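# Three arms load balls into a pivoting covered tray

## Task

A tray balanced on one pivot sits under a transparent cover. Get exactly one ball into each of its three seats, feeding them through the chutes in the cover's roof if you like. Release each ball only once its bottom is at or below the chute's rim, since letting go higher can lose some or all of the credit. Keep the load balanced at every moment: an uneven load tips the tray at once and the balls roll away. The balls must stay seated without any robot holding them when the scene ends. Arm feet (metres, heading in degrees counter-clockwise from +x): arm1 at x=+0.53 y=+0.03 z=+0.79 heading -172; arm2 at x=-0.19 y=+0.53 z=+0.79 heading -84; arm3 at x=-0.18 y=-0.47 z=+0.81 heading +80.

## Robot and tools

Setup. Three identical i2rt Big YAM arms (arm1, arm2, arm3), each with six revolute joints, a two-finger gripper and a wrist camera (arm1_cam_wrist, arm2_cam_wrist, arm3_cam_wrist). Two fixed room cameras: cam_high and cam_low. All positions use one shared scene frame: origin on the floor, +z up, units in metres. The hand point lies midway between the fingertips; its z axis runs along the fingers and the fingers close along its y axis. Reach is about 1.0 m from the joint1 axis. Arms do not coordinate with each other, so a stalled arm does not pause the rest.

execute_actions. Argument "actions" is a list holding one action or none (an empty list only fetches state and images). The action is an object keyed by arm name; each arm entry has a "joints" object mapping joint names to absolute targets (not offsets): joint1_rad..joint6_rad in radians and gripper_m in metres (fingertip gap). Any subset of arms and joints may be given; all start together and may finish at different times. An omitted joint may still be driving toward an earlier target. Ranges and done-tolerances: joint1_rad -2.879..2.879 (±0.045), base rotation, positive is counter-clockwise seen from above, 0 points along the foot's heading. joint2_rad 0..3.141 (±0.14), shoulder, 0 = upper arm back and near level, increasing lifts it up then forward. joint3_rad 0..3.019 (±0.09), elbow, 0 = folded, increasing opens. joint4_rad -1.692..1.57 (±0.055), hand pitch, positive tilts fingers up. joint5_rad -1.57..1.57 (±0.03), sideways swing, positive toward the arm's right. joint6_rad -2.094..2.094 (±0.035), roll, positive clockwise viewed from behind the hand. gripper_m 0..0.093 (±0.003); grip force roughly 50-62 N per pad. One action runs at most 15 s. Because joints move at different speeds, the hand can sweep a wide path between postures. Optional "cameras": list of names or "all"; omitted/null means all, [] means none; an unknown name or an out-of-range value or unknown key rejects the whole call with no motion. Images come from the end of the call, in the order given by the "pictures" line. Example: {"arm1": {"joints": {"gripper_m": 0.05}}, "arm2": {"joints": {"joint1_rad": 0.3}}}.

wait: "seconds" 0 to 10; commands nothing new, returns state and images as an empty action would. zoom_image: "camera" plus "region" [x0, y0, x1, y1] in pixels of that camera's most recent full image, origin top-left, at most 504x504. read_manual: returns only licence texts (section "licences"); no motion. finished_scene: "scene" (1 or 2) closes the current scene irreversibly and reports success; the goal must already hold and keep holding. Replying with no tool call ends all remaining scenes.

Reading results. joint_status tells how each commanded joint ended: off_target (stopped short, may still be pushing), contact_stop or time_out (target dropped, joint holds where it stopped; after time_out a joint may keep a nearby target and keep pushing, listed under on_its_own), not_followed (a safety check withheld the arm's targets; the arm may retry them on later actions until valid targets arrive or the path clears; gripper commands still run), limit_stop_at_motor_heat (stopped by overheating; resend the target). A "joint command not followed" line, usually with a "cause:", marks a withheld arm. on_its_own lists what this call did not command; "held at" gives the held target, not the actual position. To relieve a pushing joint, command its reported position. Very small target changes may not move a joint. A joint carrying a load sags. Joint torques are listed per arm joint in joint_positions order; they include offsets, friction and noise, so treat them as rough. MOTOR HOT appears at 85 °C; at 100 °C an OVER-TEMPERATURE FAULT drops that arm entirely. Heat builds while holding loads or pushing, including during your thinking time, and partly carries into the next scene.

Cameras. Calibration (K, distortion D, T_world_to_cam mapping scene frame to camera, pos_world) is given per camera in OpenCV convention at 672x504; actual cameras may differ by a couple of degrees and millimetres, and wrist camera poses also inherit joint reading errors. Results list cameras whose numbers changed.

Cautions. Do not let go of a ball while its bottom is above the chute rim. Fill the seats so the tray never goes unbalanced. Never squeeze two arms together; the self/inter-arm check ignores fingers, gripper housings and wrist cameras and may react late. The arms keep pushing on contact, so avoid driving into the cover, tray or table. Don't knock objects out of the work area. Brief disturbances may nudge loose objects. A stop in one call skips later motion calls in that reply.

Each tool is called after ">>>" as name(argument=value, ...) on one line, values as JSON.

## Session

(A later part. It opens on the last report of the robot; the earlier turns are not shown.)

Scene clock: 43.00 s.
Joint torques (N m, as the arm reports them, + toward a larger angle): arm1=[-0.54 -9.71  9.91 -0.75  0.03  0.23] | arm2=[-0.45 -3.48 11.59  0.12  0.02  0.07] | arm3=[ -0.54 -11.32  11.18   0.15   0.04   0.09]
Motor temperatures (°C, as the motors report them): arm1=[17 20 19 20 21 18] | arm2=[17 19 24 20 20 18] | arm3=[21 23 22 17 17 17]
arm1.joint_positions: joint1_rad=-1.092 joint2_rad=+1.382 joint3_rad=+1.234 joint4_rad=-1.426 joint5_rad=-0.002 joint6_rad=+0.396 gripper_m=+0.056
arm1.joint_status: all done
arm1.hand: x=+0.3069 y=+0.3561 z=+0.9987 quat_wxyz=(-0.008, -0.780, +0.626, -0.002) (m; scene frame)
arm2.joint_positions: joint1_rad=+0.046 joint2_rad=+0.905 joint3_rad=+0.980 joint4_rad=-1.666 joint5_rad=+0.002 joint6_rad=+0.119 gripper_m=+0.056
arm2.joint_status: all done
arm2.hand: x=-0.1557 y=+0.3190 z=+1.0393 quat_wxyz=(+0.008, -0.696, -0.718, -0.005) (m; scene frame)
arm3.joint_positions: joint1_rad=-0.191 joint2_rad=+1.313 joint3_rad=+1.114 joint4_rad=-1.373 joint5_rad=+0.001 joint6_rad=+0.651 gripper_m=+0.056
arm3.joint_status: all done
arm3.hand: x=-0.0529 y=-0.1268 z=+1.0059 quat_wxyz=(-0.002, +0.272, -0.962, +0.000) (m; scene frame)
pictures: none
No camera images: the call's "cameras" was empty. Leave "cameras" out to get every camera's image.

>>> execute_actions(actions=[{"arm1":{"joints":{"joint1_rad":-0.2346,"joint2_rad":1.352,"joint3_rad":1.185,"joint4_rad":-1.374,"joint6_rad":0.41}},"arm2":{"joints":{"joint1_rad":0.02,"joint2_rad":1.354,"joint3_rad":1.27,"joint4_rad":-1.411,"joint6_rad":0.13}},"arm3":{"joints":{"joint2_rad":1.420,"joint3_rad":0.992,"joint4_rad":-1.116}}}])

Scene clock: 44.93 s.
Joint torques (N m, as the arm reports them, + toward a larger angle): arm1=[ -0.71 -12.02   7.97   0.19  -0.06   0.17] | arm2=[ -0.12 -13.18  11.46   1.32   0.     0.08] | arm3=[ -1.01 -14.32   9.44   1.     0.05   0.08]
Motor temperatures (°C, as the motors report them): arm1=[17 20 20 20 21 18] | arm2=[17 19 25 20 20 18] | arm3=[21 23 22 17 17 17]
arm1.joint_positions: joint1_rad=-0.235 joint2_rad=+1.373 joint3_rad=+1.191 joint4_rad=-1.381 joint5_rad=-0.001 joint6_rad=+0.397 gripper_m=+0.056
arm1.joint_status: all done
arm1.hand: x=+0.1439 y=+0.0733 z=+0.9905 quat_wxyz=(-0.008, -0.969, +0.247, +0.006) (m; scene frame)
arm2.joint_positions: joint1_rad=+0.025 joint2_rad=+1.378 joint3_rad=+1.223 joint4_rad=-1.422 joint5_rad=+0.001 joint6_rad=+0.119 gripper_m=+0.056
arm2.joint_status: all done
arm2.hand: x=-0.1372 y=+0.1453 z=+0.9969 quat_wxyz=(+0.002, -0.703, -0.711, -0.001) (m; scene frame)
arm3.joint_positions: joint1_rad=-0.191 joint2_rad=+1.429 joint3_rad=+0.985 joint4_rad=-1.128 joint5_rad=+0.001 joint6_rad=+0.651 gripper_m=+0.056
arm3.joint_status: all done
arm3.hand: x=-0.0471 y=-0.1123 z=+0.9183 quat_wxyz=(-0.002, +0.272, -0.962, +0.000) (m; scene frame)
pictures: arm1_cam_wrist, arm2_cam_wrist, arm3_cam_wrist, cam_high, cam_low
camera_calibration (this result's frames):
arm1_cam_wrist: T_world_to_cam=[[0.460928, 0.887277, -0.0168533, -0.11243], [0.729514, -0.368022, 0.576515, -0.648173], [0.505326, -0.278027, -0.816913, 0.877458], [0, 0, 0, 1]] pos_world=[0.0812705, 0.105171, 1.08859]
arm2_cam_wrist: T_world_to_cam=[[-0.999971, -0.00761381, -0.000473436, -0.135324], [-0.00646615, 0.813042, 0.58217, -0.694596], [-0.0040476, 0.582156, -0.813067, 0.852738], [0, 0, 0, 1]] pos_world=[-0.13636, 0.0672792, 1.09764]
arm3_cam_wrist: T_world_to_cam=[[0.522863, -0.85231, 0.0134906, -0.08171], [-0.700217, -0.420426, 0.577008, -0.601532], [-0.486118, -0.311142, -0.816627, 0.815406], [0, 0, 0, 1]] pos_world=[0.0179036, -0.0688346, 1.01407]
Images, in order (width x height): arm1_cam_wrist 672x504, arm2_cam_wrist 672x504, arm3_cam_wrist 672x504, cam_high 672x504, cam_low 672x504.

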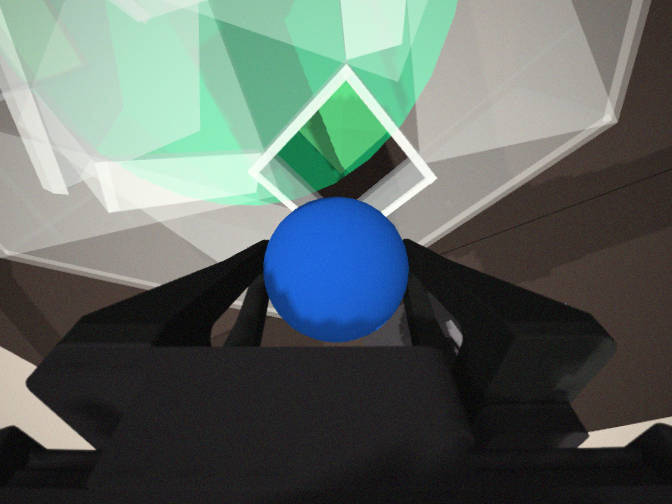

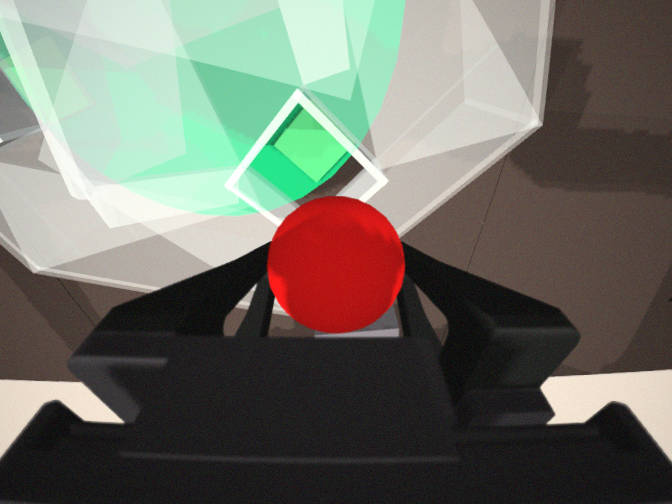

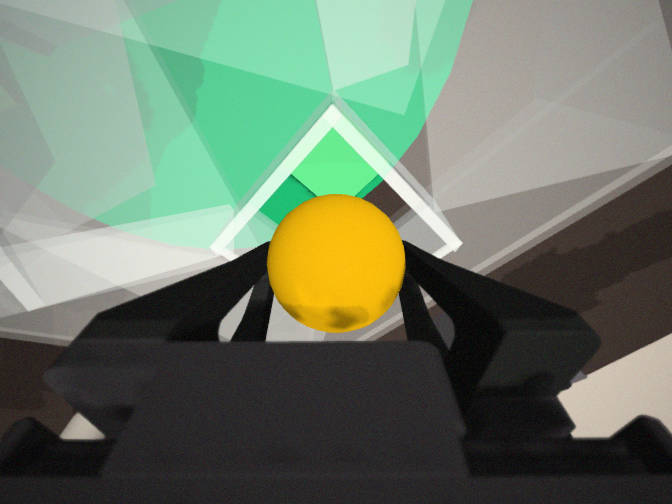

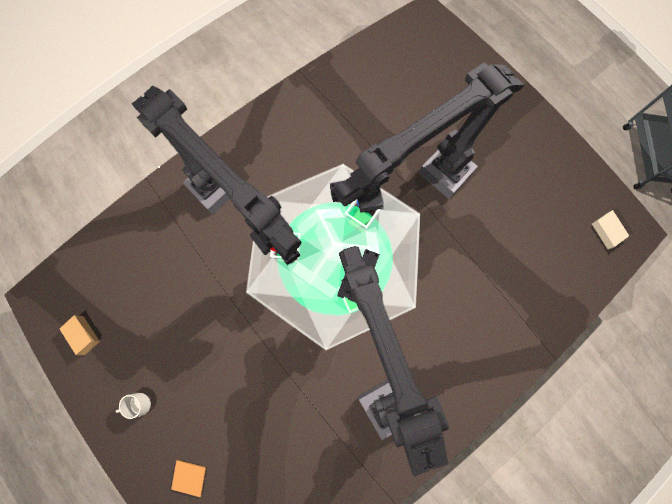

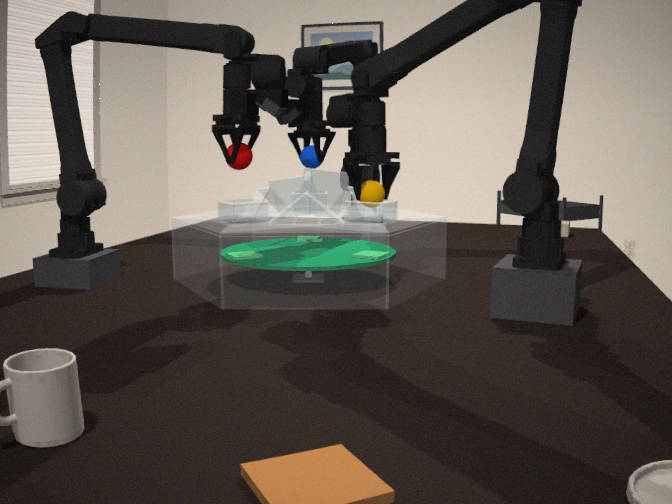

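>>> zoom_image(camera="cam_low", region=[320, 155, 420, 235])

>>> zoom_image(camera="arm3_cam_wrist", region=[196, 80, 476, 300])

>>> zoom_image(camera="arm1_cam_wrist", region=[226, 50, 456, 250])

>>> zoom_image(camera="arm2_cam_wrist", region=[206, 70, 406, 250])

Region (320, 155, 420, 235) of cam_low's 672x504 image, scaled by 5.040, with more detail than that image has; it fills the top 403 rows of this view, and the rest is white.

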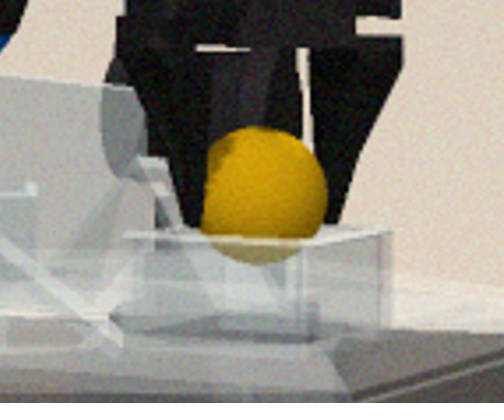

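Region (196, 80, 476, 300) of arm3_cam_wrist's 672x504 image, scaled by 1.800, with more detail than that image has; it fills the top 396 rows of this view, and the rest is white.

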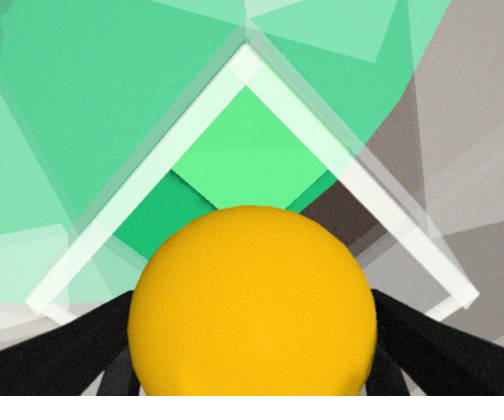

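Region (226, 50, 456, 250) of arm1_cam_wrist's 672x504 image, scaled by 2.191, with more detail than that image has; it fills the top 438 rows of this view, and the rest is white.

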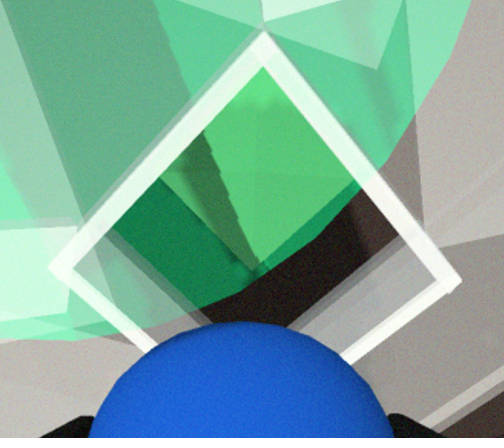

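Region (206, 70, 406, 250) of arm2_cam_wrist's 672x504 image, scaled by 2.520, with more detail than that image has; it fills the top 454 rows of this view, and the rest is white.

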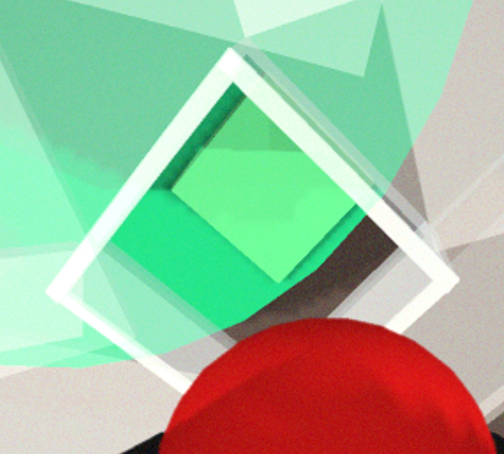

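>>> execute_actions(actions=[{"arm1":{"joints":{"joint1_rad":-0.260,"joint2_rad":1.432,"joint3_rad":1.078,"joint4_rad":-1.194}},"arm2":{"joints":{"joint1_rad":0.084,"joint2_rad":1.414,"joint3_rad":1.074,"joint4_rad":-1.196,"joint6_rad":0.185}}}])

Scene clock: 48.30 s.
Joint torques (N m, as the arm reports them, + toward a larger angle): arm1=[ -1.7  -11.34   8.11   0.58  -0.05   0.19] | arm2=[ -0.04 -12.83   8.56   1.4    0.08   0.09] | arm3=[ -0.84 -13.99   9.62   0.99   0.05   0.12]
Motor temperatures (°C, as the motors report them): arm1=[17 20 20 20 21 18] | arm2=[17 19 25 20 20 18] | arm3=[21 22 23 17 17 17]
arm1.joint_positions: joint1_rad=-0.250 joint2_rad=+1.438 joint3_rad=+1.076 joint4_rad=-1.206 joint5_rad=-0.001 joint6_rad=+0.397 gripper_m=+0.056
arm1.joint_status: all done
arm1.hand: x=+0.1388 y=+0.0790 z=+0.9239 quat_wxyz=(-0.007, -0.967, +0.254, +0.003) (m; scene frame)
arm2.joint_positions: joint1_rad=+0.087 joint2_rad=+1.428 joint3_rad=+1.061 joint4_rad=-1.213 joint5_rad=+0.000 joint6_rad=+0.173 gripper_m=+0.056
arm2.joint_status: all done
arm2.hand: x=-0.1136 y=+0.1513 z=+0.9185 quat_wxyz=(+0.003, -0.700, -0.714, -0.003) (m; scene frame)
arm3.joint_positions: joint1_rad=-0.191 joint2_rad=+1.429 joint3_rad=+0.985 joint4_rad=-1.128 joint5_rad=+0.001 joint6_rad=+0.651 gripper_m=+0.056
arm3.joint_status: not commanded
arm3.hand: x=-0.0471 y=-0.1123 z=+0.9183 quat_wxyz=(-0.002, +0.272, -0.962, +0.000) (m; scene frame)
pictures: arm1_cam_wrist, arm2_cam_wrist, arm3_cam_wrist, cam_high, cam_low
camera_calibration (this result's frames):
arm1_cam_wrist: T_world_to_cam=[[0.474438, 0.880165, -0.0147629, -0.119561], [0.720445, -0.378598, 0.581052, -0.606066], [0.505833, -0.286309, -0.813732, 0.824777], [0, 0, 0, 1]] pos_world=[0.0761622, 0.11192, 1.02154]
arm2_cam_wrist: T_world_to_cam=[[-0.999889, -0.0148494, -0.00142457, -0.109768], [-0.0128759, 0.810874, 0.58508, -0.656688], [-0.00753296, 0.585033, -0.810975, 0.782843], [0, 0, 0, 1]] pos_world=[-0.112314, 0.0728726, 1.01892]
arm3_cam_wrist: T_world_to_cam=[[0.522863, -0.85231, 0.0134906, -0.08171], [-0.700217, -0.420426, 0.577008, -0.601532], [-0.486118, -0.311142, -0.816627, 0.815406], [0, 0, 0, 1]] pos_world=[0.0179036, -0.0688346, 1.01407]
Images, in order (width x height): arm1_cam_wrist 672x504, arm2_cam_wrist 672x504, arm3_cam_wrist 672x504, cam_high 672x504, cam_low 672x504.

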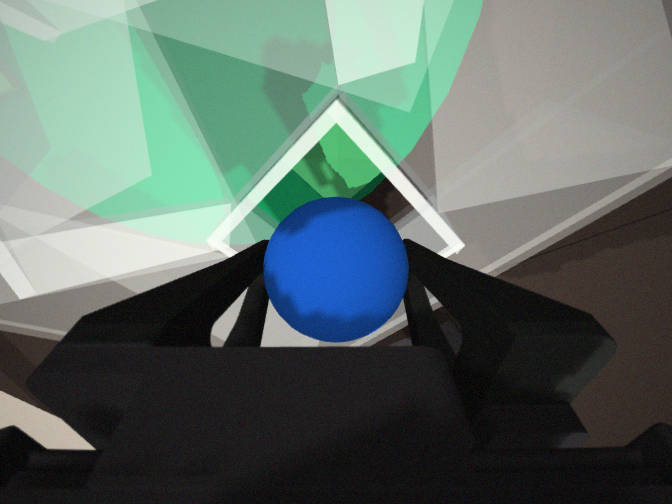

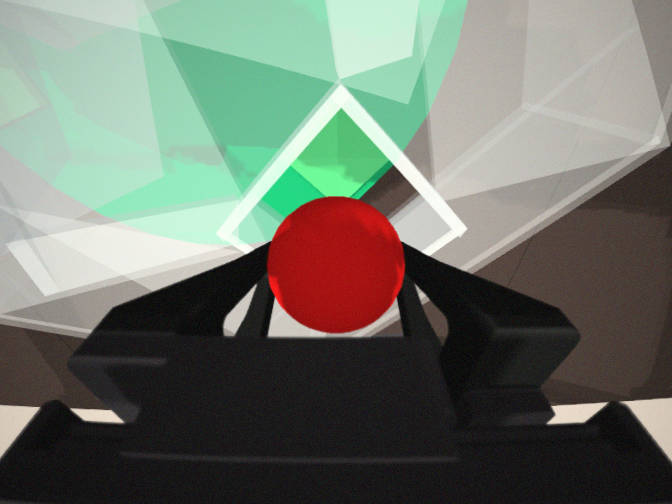

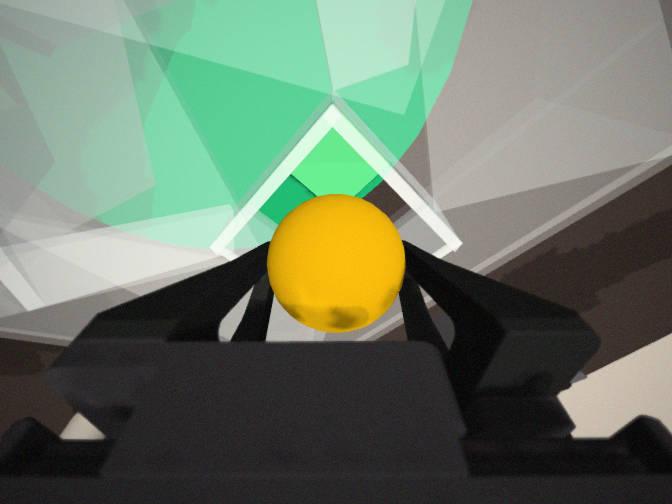

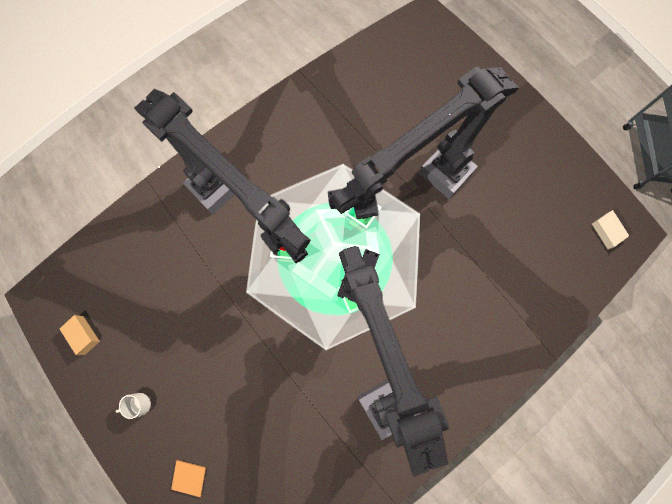

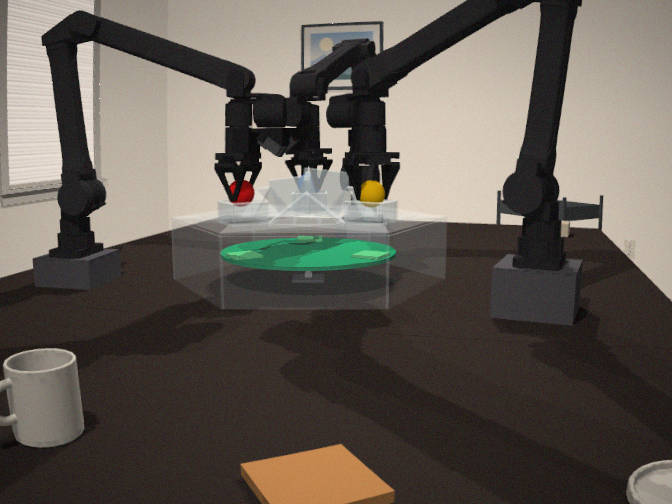

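>>> zoom_image(camera="cam_low", region=[200, 140, 410, 270])

>>> zoom_image(camera="arm1_cam_wrist", region=[196, 80, 476, 300])

>>> zoom_image(camera="arm2_cam_wrist", region=[196, 70, 476, 290])

Region (200, 140, 410, 270) of cam_low's 672x504 image, scaled by 2.400, with more detail than that image has; it fills the top 312 rows of this view, and the rest is white.

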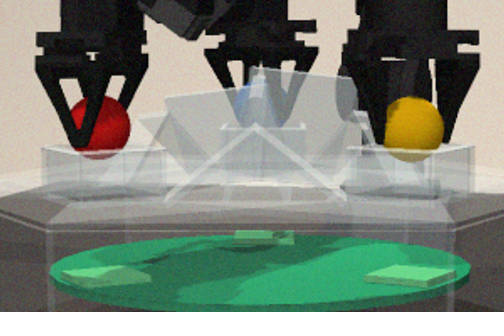

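Region (196, 80, 476, 300) of arm1_cam_wrist's 672x504 image, scaled by 1.800, with more detail than that image has; it fills the top 396 rows of this view, and the rest is white.

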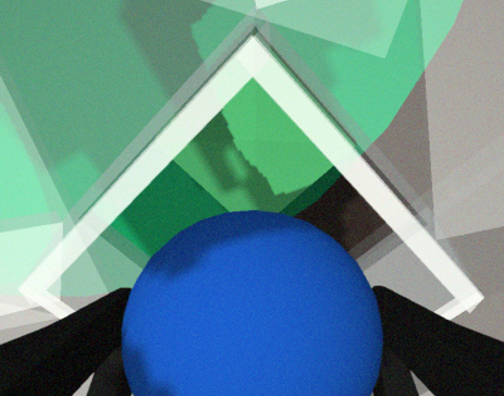

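Region (196, 70, 476, 290) of arm2_cam_wrist's 672x504 image, scaled by 1.800, with more detail than that image has; it fills the top 396 rows of this view, and the rest is white.

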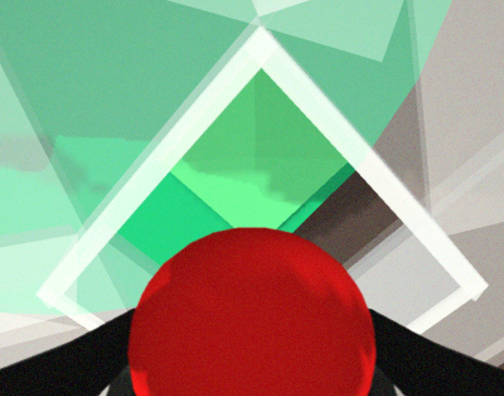

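>>> execute_actions(actions=[{"arm1":{"joints":{"joint2_rad":1.442}},"arm2":{"joints":{"joint1_rad":0.074,"joint4_rad":-1.168}}}])

Scene clock: 50.77 s.
Joint torques (N m, as the arm reports them, + toward a larger angle): arm1=[ -1.66 -10.49   8.12   0.48  -0.05   0.18] | arm2=[ -0.54 -12.67   8.58   1.55   0.1    0.1 ] | arm3=[ -0.92 -14.02   9.51   1.     0.04   0.09]
Motor temperatures (°C, as the motors report them): arm1=[17 20 20 20 21 18] | arm2=[17 19 25 20 20 18] | arm3=[21 22 23 17 17 17]
arm1.joint_positions: joint1_rad=-0.250 joint2_rad=+1.438 joint3_rad=+1.076 joint4_rad=-1.206 joint5_rad=-0.001 joint6_rad=+0.397 gripper_m=+0.056
arm1.joint_status: all done
arm1.hand: x=+0.1388 y=+0.0790 z=+0.9239 quat_wxyz=(-0.007, -0.967, +0.254, +0.003) (m; scene frame)
arm2.joint_positions: joint1_rad=+0.081 joint2_rad=+1.428 joint3_rad=+1.061 joint4_rad=-1.186 joint5_rad=+0.000 joint6_rad=+0.173 gripper_m=+0.056
arm2.joint_status: all done
arm2.hand: x=-0.1144 y=+0.1444 z=+0.9185 quat_wxyz=(-0.008, -0.702, -0.712, +0.005) (m; scene frame)
arm3.joint_positions: joint1_rad=-0.191 joint2_rad=+1.429 joint3_rad=+0.985 joint4_rad=-1.128 joint5_rad=+0.001 joint6_rad=+0.651 gripper_m=+0.056
arm3.joint_status: not commanded
arm3.hand: x=-0.0471 y=-0.1123 z=+0.9183 quat_wxyz=(-0.002, +0.272, -0.962, +0.000) (m; scene frame)
pictures: arm1_cam_wrist, arm2_cam_wrist, arm3_cam_wrist, cam_high, cam_low
camera_calibration (this result's frames):
arm1_cam_wrist: T_world_to_cam=[[0.474438, 0.880165, -0.0147629, -0.119561], [0.720445, -0.378598, 0.581052, -0.606066], [0.505833, -0.286309, -0.813732, 0.824777], [0, 0, 0, 1]] pos_world=[0.0761622, 0.11192, 1.02154]
arm2_cam_wrist: T_world_to_cam=[[-0.999938, -0.00921121, -0.00620302, -0.107111], [-0.011105, 0.826214, 0.563247, -0.633053], [-0.0000631564, 0.563281, -0.826266, 0.804957], [0, 0, 0, 1]] pos_world=[-0.114084, 0.0686341, 1.02101]
arm3_cam_wrist: T_world_to_cam=[[0.522863, -0.85231, 0.0134906, -0.08171], [-0.700217, -0.420426, 0.577008, -0.601532], [-0.486118, -0.311142, -0.816627, 0.815406], [0, 0, 0, 1]] pos_world=[0.0179036, -0.0688346, 1.01407]
Images, in order (width x height): arm1_cam_wrist 672x504, arm2_cam_wrist 672x504, arm3_cam_wrist 672x504, cam_high 672x504, cam_low 672x504.

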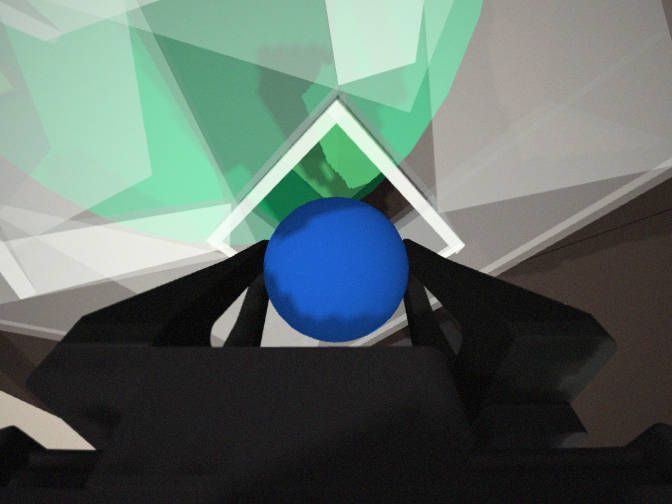

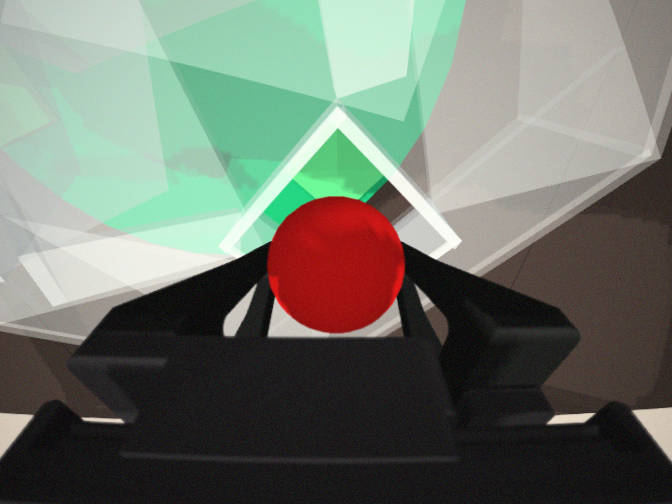

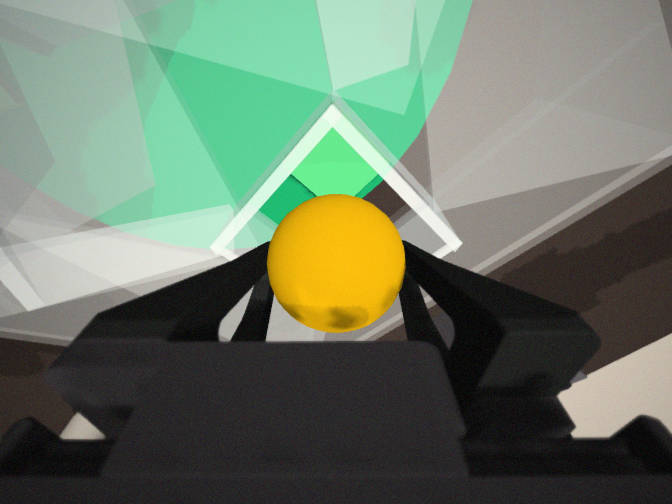

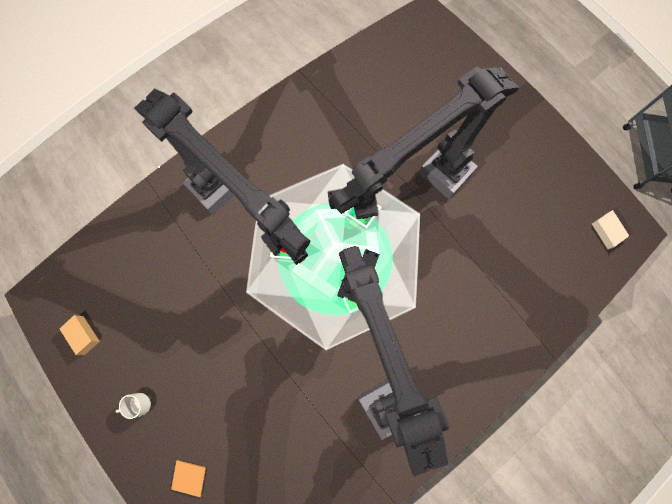

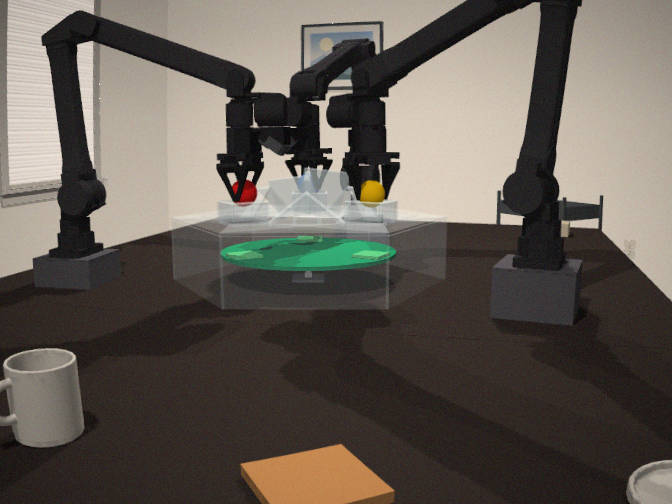

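>>> zoom_image(camera="cam_low", region=[200, 160, 300, 240])

>>> zoom_image(camera="cam_low", region=[265, 150, 355, 222])

>>> zoom_image(camera="arm2_cam_wrist", region=[196, 80, 476, 300])

Region (200, 160, 300, 240) of cam_low's 672x504 image, scaled by 5.040, with more detail than that image has; it fills the top 403 rows of this view, and the rest is white.

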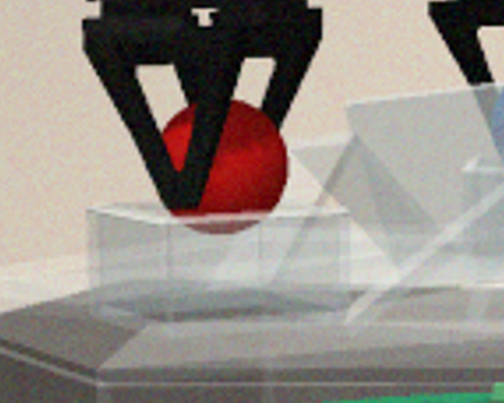

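Region (265, 150, 355, 222) of cam_low's 672x504 image, scaled by 5.600, with more detail than that image has; it fills the top 403 rows of this view, and the rest is white.

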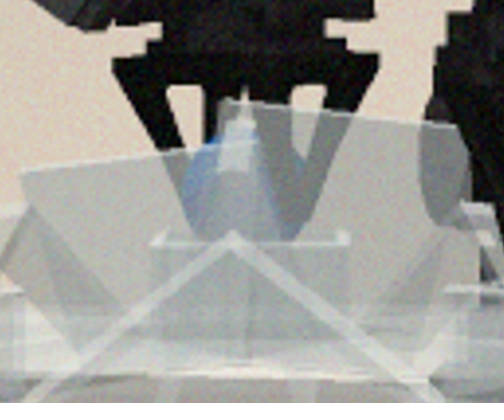

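Region (196, 80, 476, 300) of arm2_cam_wrist's 672x504 image, scaled by 1.800, with more detail than that image has; it fills the top 396 rows of this view, and the rest is white.

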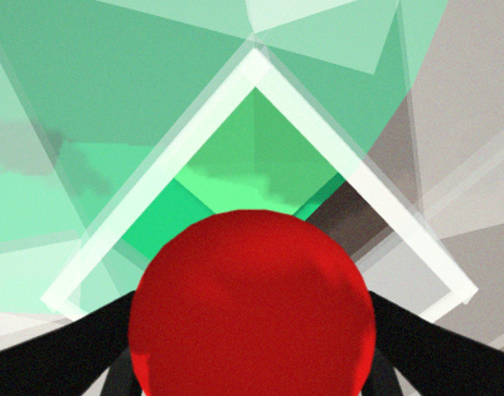

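>>> execute_actions(actions=[{"arm1":{"joints":{"gripper_m":0.075}},"arm2":{"joints":{"gripper_m":0.075}},"arm3":{"joints":{"gripper_m":0.075}}}])

Scene clock: 52.27 s.
Joint torques (N m, as the arm reports them, + toward a larger angle): arm1=[ -1.34 -10.76   8.08   0.54  -0.04   0.18] | arm2=[ -0.67 -13.2    8.69   1.72   0.08   0.07] | arm3=[ -0.59 -13.91   9.63   0.98   0.05   0.08]
Motor temperatures (°C, as the motors report them): arm1=[17 20 20 20 21 18] | arm2=[17 19 25 20 20 18] | arm3=[21 22 23 17 17 17]
arm1.joint_positions: joint1_rad=-0.250 joint2_rad=+1.438 joint3_rad=+1.076 joint4_rad=-1.206 joint5_rad=-0.001 joint6_rad=+0.397 gripper_m=+0.075
arm1.joint_status: all done
arm1.hand: x=+0.1388 y=+0.0790 z=+0.9239 quat_wxyz=(-0.007, -0.967, +0.254, +0.003) (m; scene frame)
arm2.joint_positions: joint1_rad=+0.081 joint2_rad=+1.428 joint3_rad=+1.061 joint4_rad=-1.186 joint5_rad=+0.000 joint6_rad=+0.173 gripper_m=+0.075
arm2.joint_status: all done
arm2.hand: x=-0.1144 y=+0.1444 z=+0.9185 quat_wxyz=(-0.008, -0.702, -0.712, +0.005) (m; scene frame)
arm3.joint_positions: joint1_rad=-0.191 joint2_rad=+1.429 joint3_rad=+0.985 joint4_rad=-1.128 joint5_rad=+0.001 joint6_rad=+0.652 gripper_m=+0.075
arm3.joint_status: all done
arm3.hand: x=-0.0471 y=-0.1123 z=+0.9183 quat_wxyz=(-0.002, +0.272, -0.962, +0.000) (m; scene frame)
pictures: arm1_cam_wrist, arm2_cam_wrist, arm3_cam_wrist, cam_high, cam_low
camera_calibration (this result's frames):
arm1_cam_wrist: T_world_to_cam=[[0.474438, 0.880165, -0.0147629, -0.119561], [0.720445, -0.378598, 0.581052, -0.606066], [0.505833, -0.286309, -0.813732, 0.824777], [0, 0, 0, 1]] pos_world=[0.0761622, 0.11192, 1.02154]
arm2_cam_wrist: T_world_to_cam=[[-0.999938, -0.00921121, -0.00620302, -0.107111], [-0.011105, 0.826214, 0.563247, -0.633053], [-0.0000631564, 0.563281, -0.826266, 0.804957], [0, 0, 0, 1]] pos_world=[-0.114084, 0.0686341, 1.02101]
arm3_cam_wrist: T_world_to_cam=[[0.522538, -0.852509, 0.0134891, -0.0817463], [-0.700377, -0.42016, 0.577007, -0.601509], [-0.486237, -0.310956, -0.816628, 0.815422], [0, 0, 0, 1]] pos_world=[0.0179202, -0.0688596, 1.01407]
Images, in order (width x height): arm1_cam_wrist 672x504, arm2_cam_wrist 672x504, arm3_cam_wrist 672x504, cam_high 672x504, cam_low 672x504.

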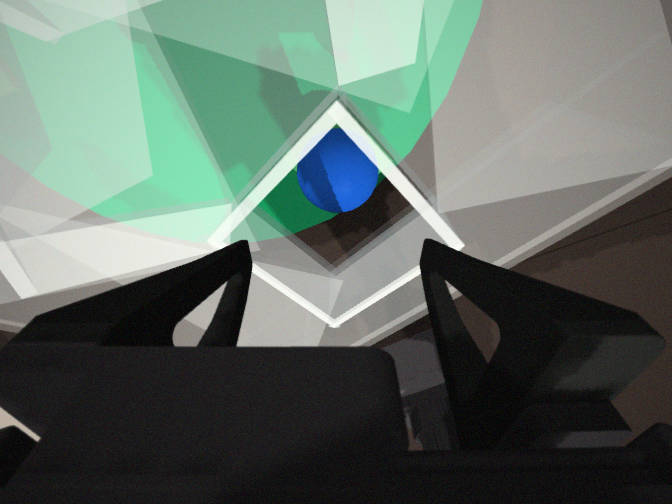

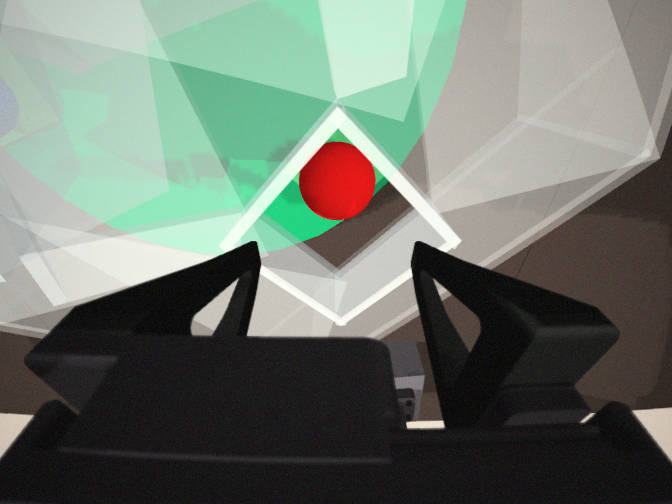

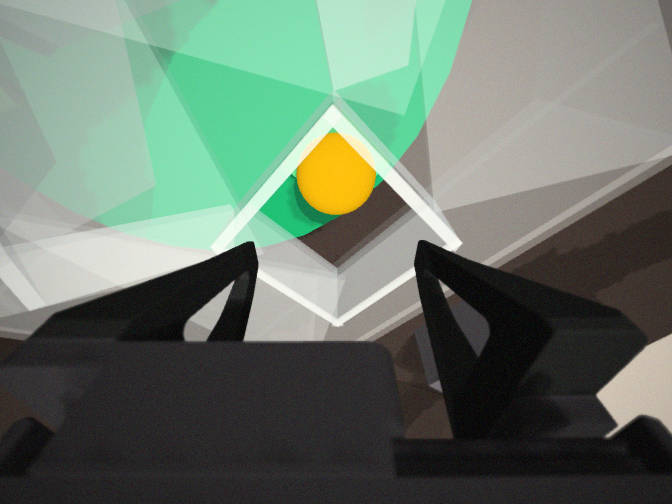

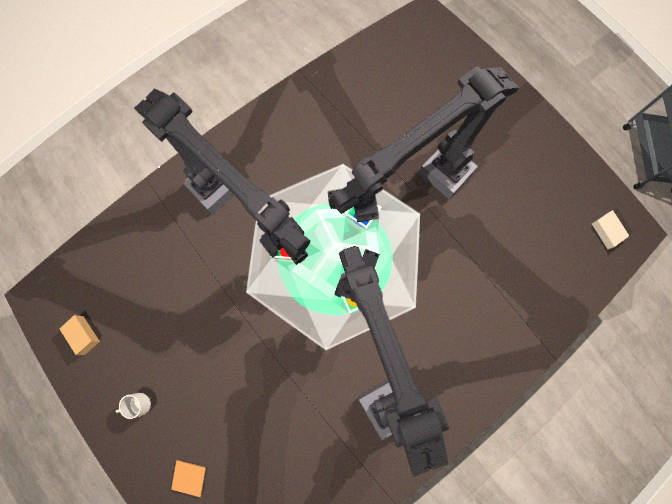

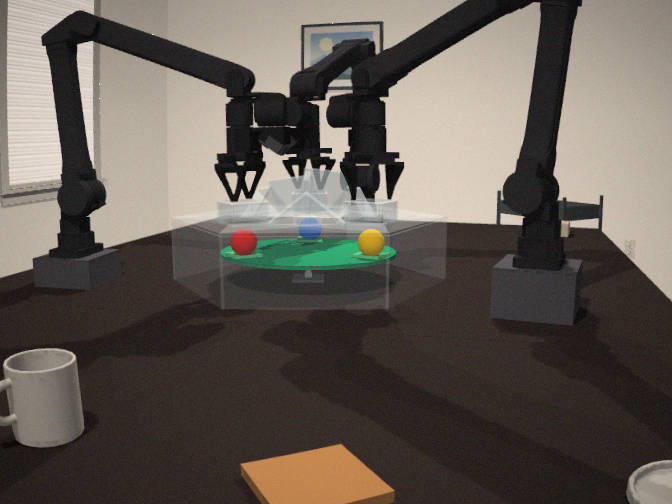

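All three balls landed. I'll check that the tray stays stable before ending the scene.

>>> wait(seconds=2)

>>> zoom_image(camera="cam_low", region=[200, 190, 410, 300])

Scene clock: 54.37 s.
Joint torques (N m, as the arm reports them, + toward a larger angle): arm1=[ -1.41 -10.59   8.12   0.48  -0.03   0.21] | arm2=[ -0.89 -12.92   8.7    1.62   0.1    0.09] | arm3=[ -0.74 -13.91   9.55   1.06   0.04   0.1 ]
Motor temperatures (°C, as the motors report them): arm1=[17 20 20 20 21 18] | arm2=[17 19 25 20 20 18] | arm3=[21 22 23 17 17 17]
arm1.joint_positions: joint1_rad=-0.250 joint2_rad=+1.438 joint3_rad=+1.076 joint4_rad=-1.206 joint5_rad=-0.001 joint6_rad=+0.397 gripper_m=+0.075
arm1.joint_status: all done
arm1.hand: x=+0.1388 y=+0.0790 z=+0.9239 quat_wxyz=(-0.007, -0.967, +0.254, +0.003) (m; scene frame)
arm2.joint_positions: joint1_rad=+0.081 joint2_rad=+1.428 joint3_rad=+1.061 joint4_rad=-1.186 joint5_rad=+0.000 joint6_rad=+0.173 gripper_m=+0.075
arm2.joint_status: all done
arm2.hand: x=-0.1144 y=+0.1444 z=+0.9185 quat_wxyz=(-0.008, -0.702, -0.712, +0.005) (m; scene frame)
arm3.joint_positions: joint1_rad=-0.191 joint2_rad=+1.429 joint3_rad=+0.985 joint4_rad=-1.128 joint5_rad=+0.001 joint6_rad=+0.652 gripper_m=+0.075
arm3.joint_status: all done
arm3.hand: x=-0.0471 y=-0.1123 z=+0.9183 quat_wxyz=(-0.002, +0.272, -0.962, +0.000) (m; scene frame)
wait: 2.00 s; at rest by 0.17 s
pictures: arm1_cam_wrist, arm2_cam_wrist, arm3_cam_wrist, cam_high, cam_low
camera_calibration (this result's frames):
arm1_cam_wrist: T_world_to_cam=[[0.474438, 0.880165, -0.0147629, -0.119561], [0.720445, -0.378598, 0.581052, -0.606066], [0.505833, -0.286309, -0.813732, 0.824777], [0, 0, 0, 1]] pos_world=[0.0761622, 0.11192, 1.02154]
arm2_cam_wrist: T_world_to_cam=[[-0.999938, -0.00921121, -0.00620302, -0.107111], [-0.011105, 0.826214, 0.563247, -0.633053], [-0.0000631564, 0.563281, -0.826266, 0.804957], [0, 0, 0, 1]] pos_world=[-0.114084, 0.0686341, 1.02101]
arm3_cam_wrist: T_world_to_cam=[[0.522538, -0.852509, 0.0134891, -0.0817463], [-0.700377, -0.42016, 0.577007, -0.601509], [-0.486237, -0.310956, -0.816628, 0.815422], [0, 0, 0, 1]] pos_world=[0.0179202, -0.0688596, 1.01407]
Images, in order (width x height): arm1_cam_wrist 672x504, arm2_cam_wrist 672x504, arm3_cam_wrist 672x504, cam_high 672x504, cam_low 672x504.

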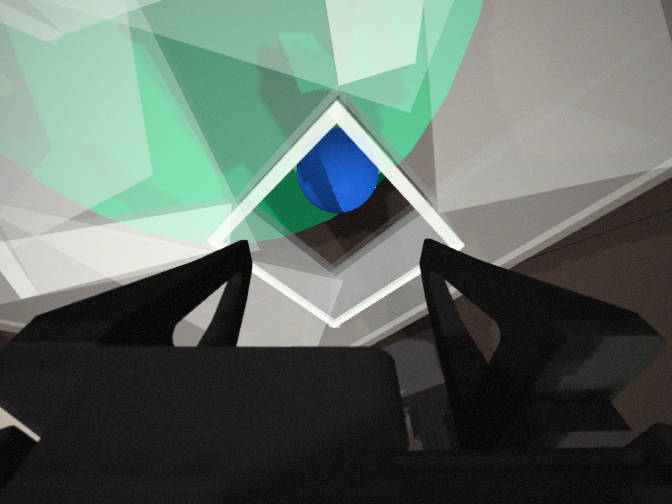

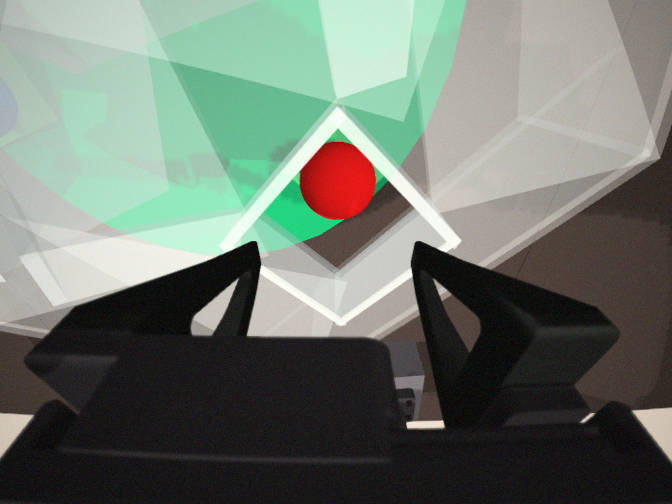

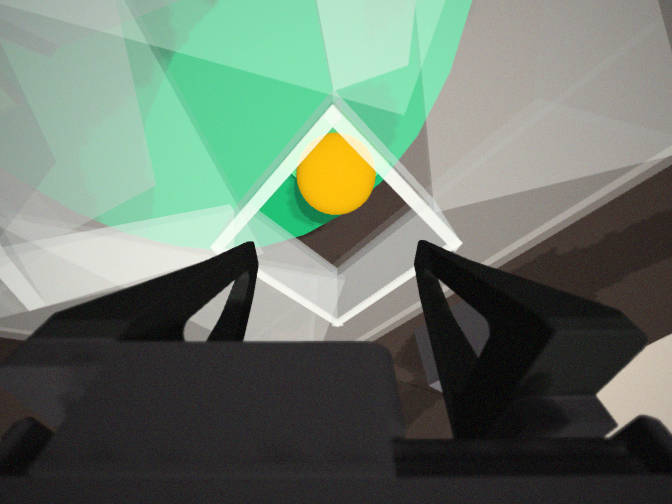

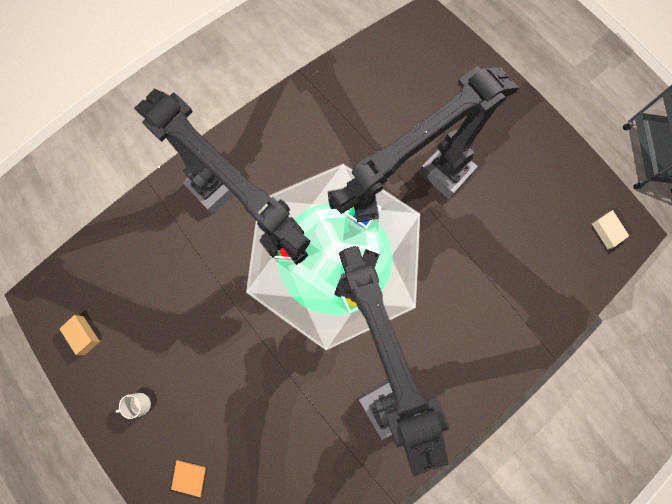

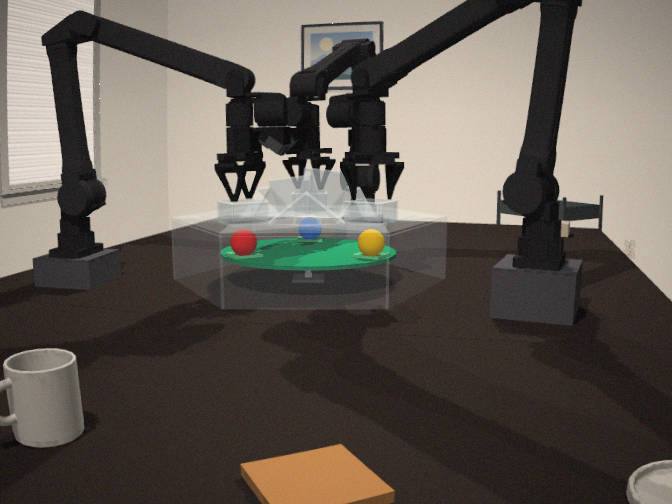

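Region (200, 190, 410, 300) of cam_low's 672x504 image, scaled by 2.400, with more detail than that image has; it fills the top 264 rows of this view, and the rest is white.

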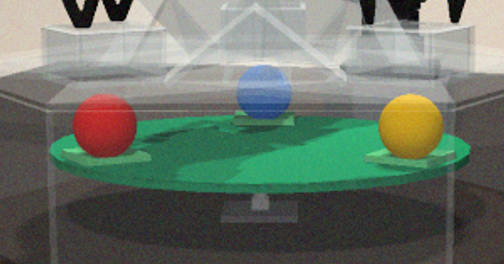

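The tray is level and steady, with a ball in each seat.

>>> finished_scene(scene=1)

The scene is finished: the task was done.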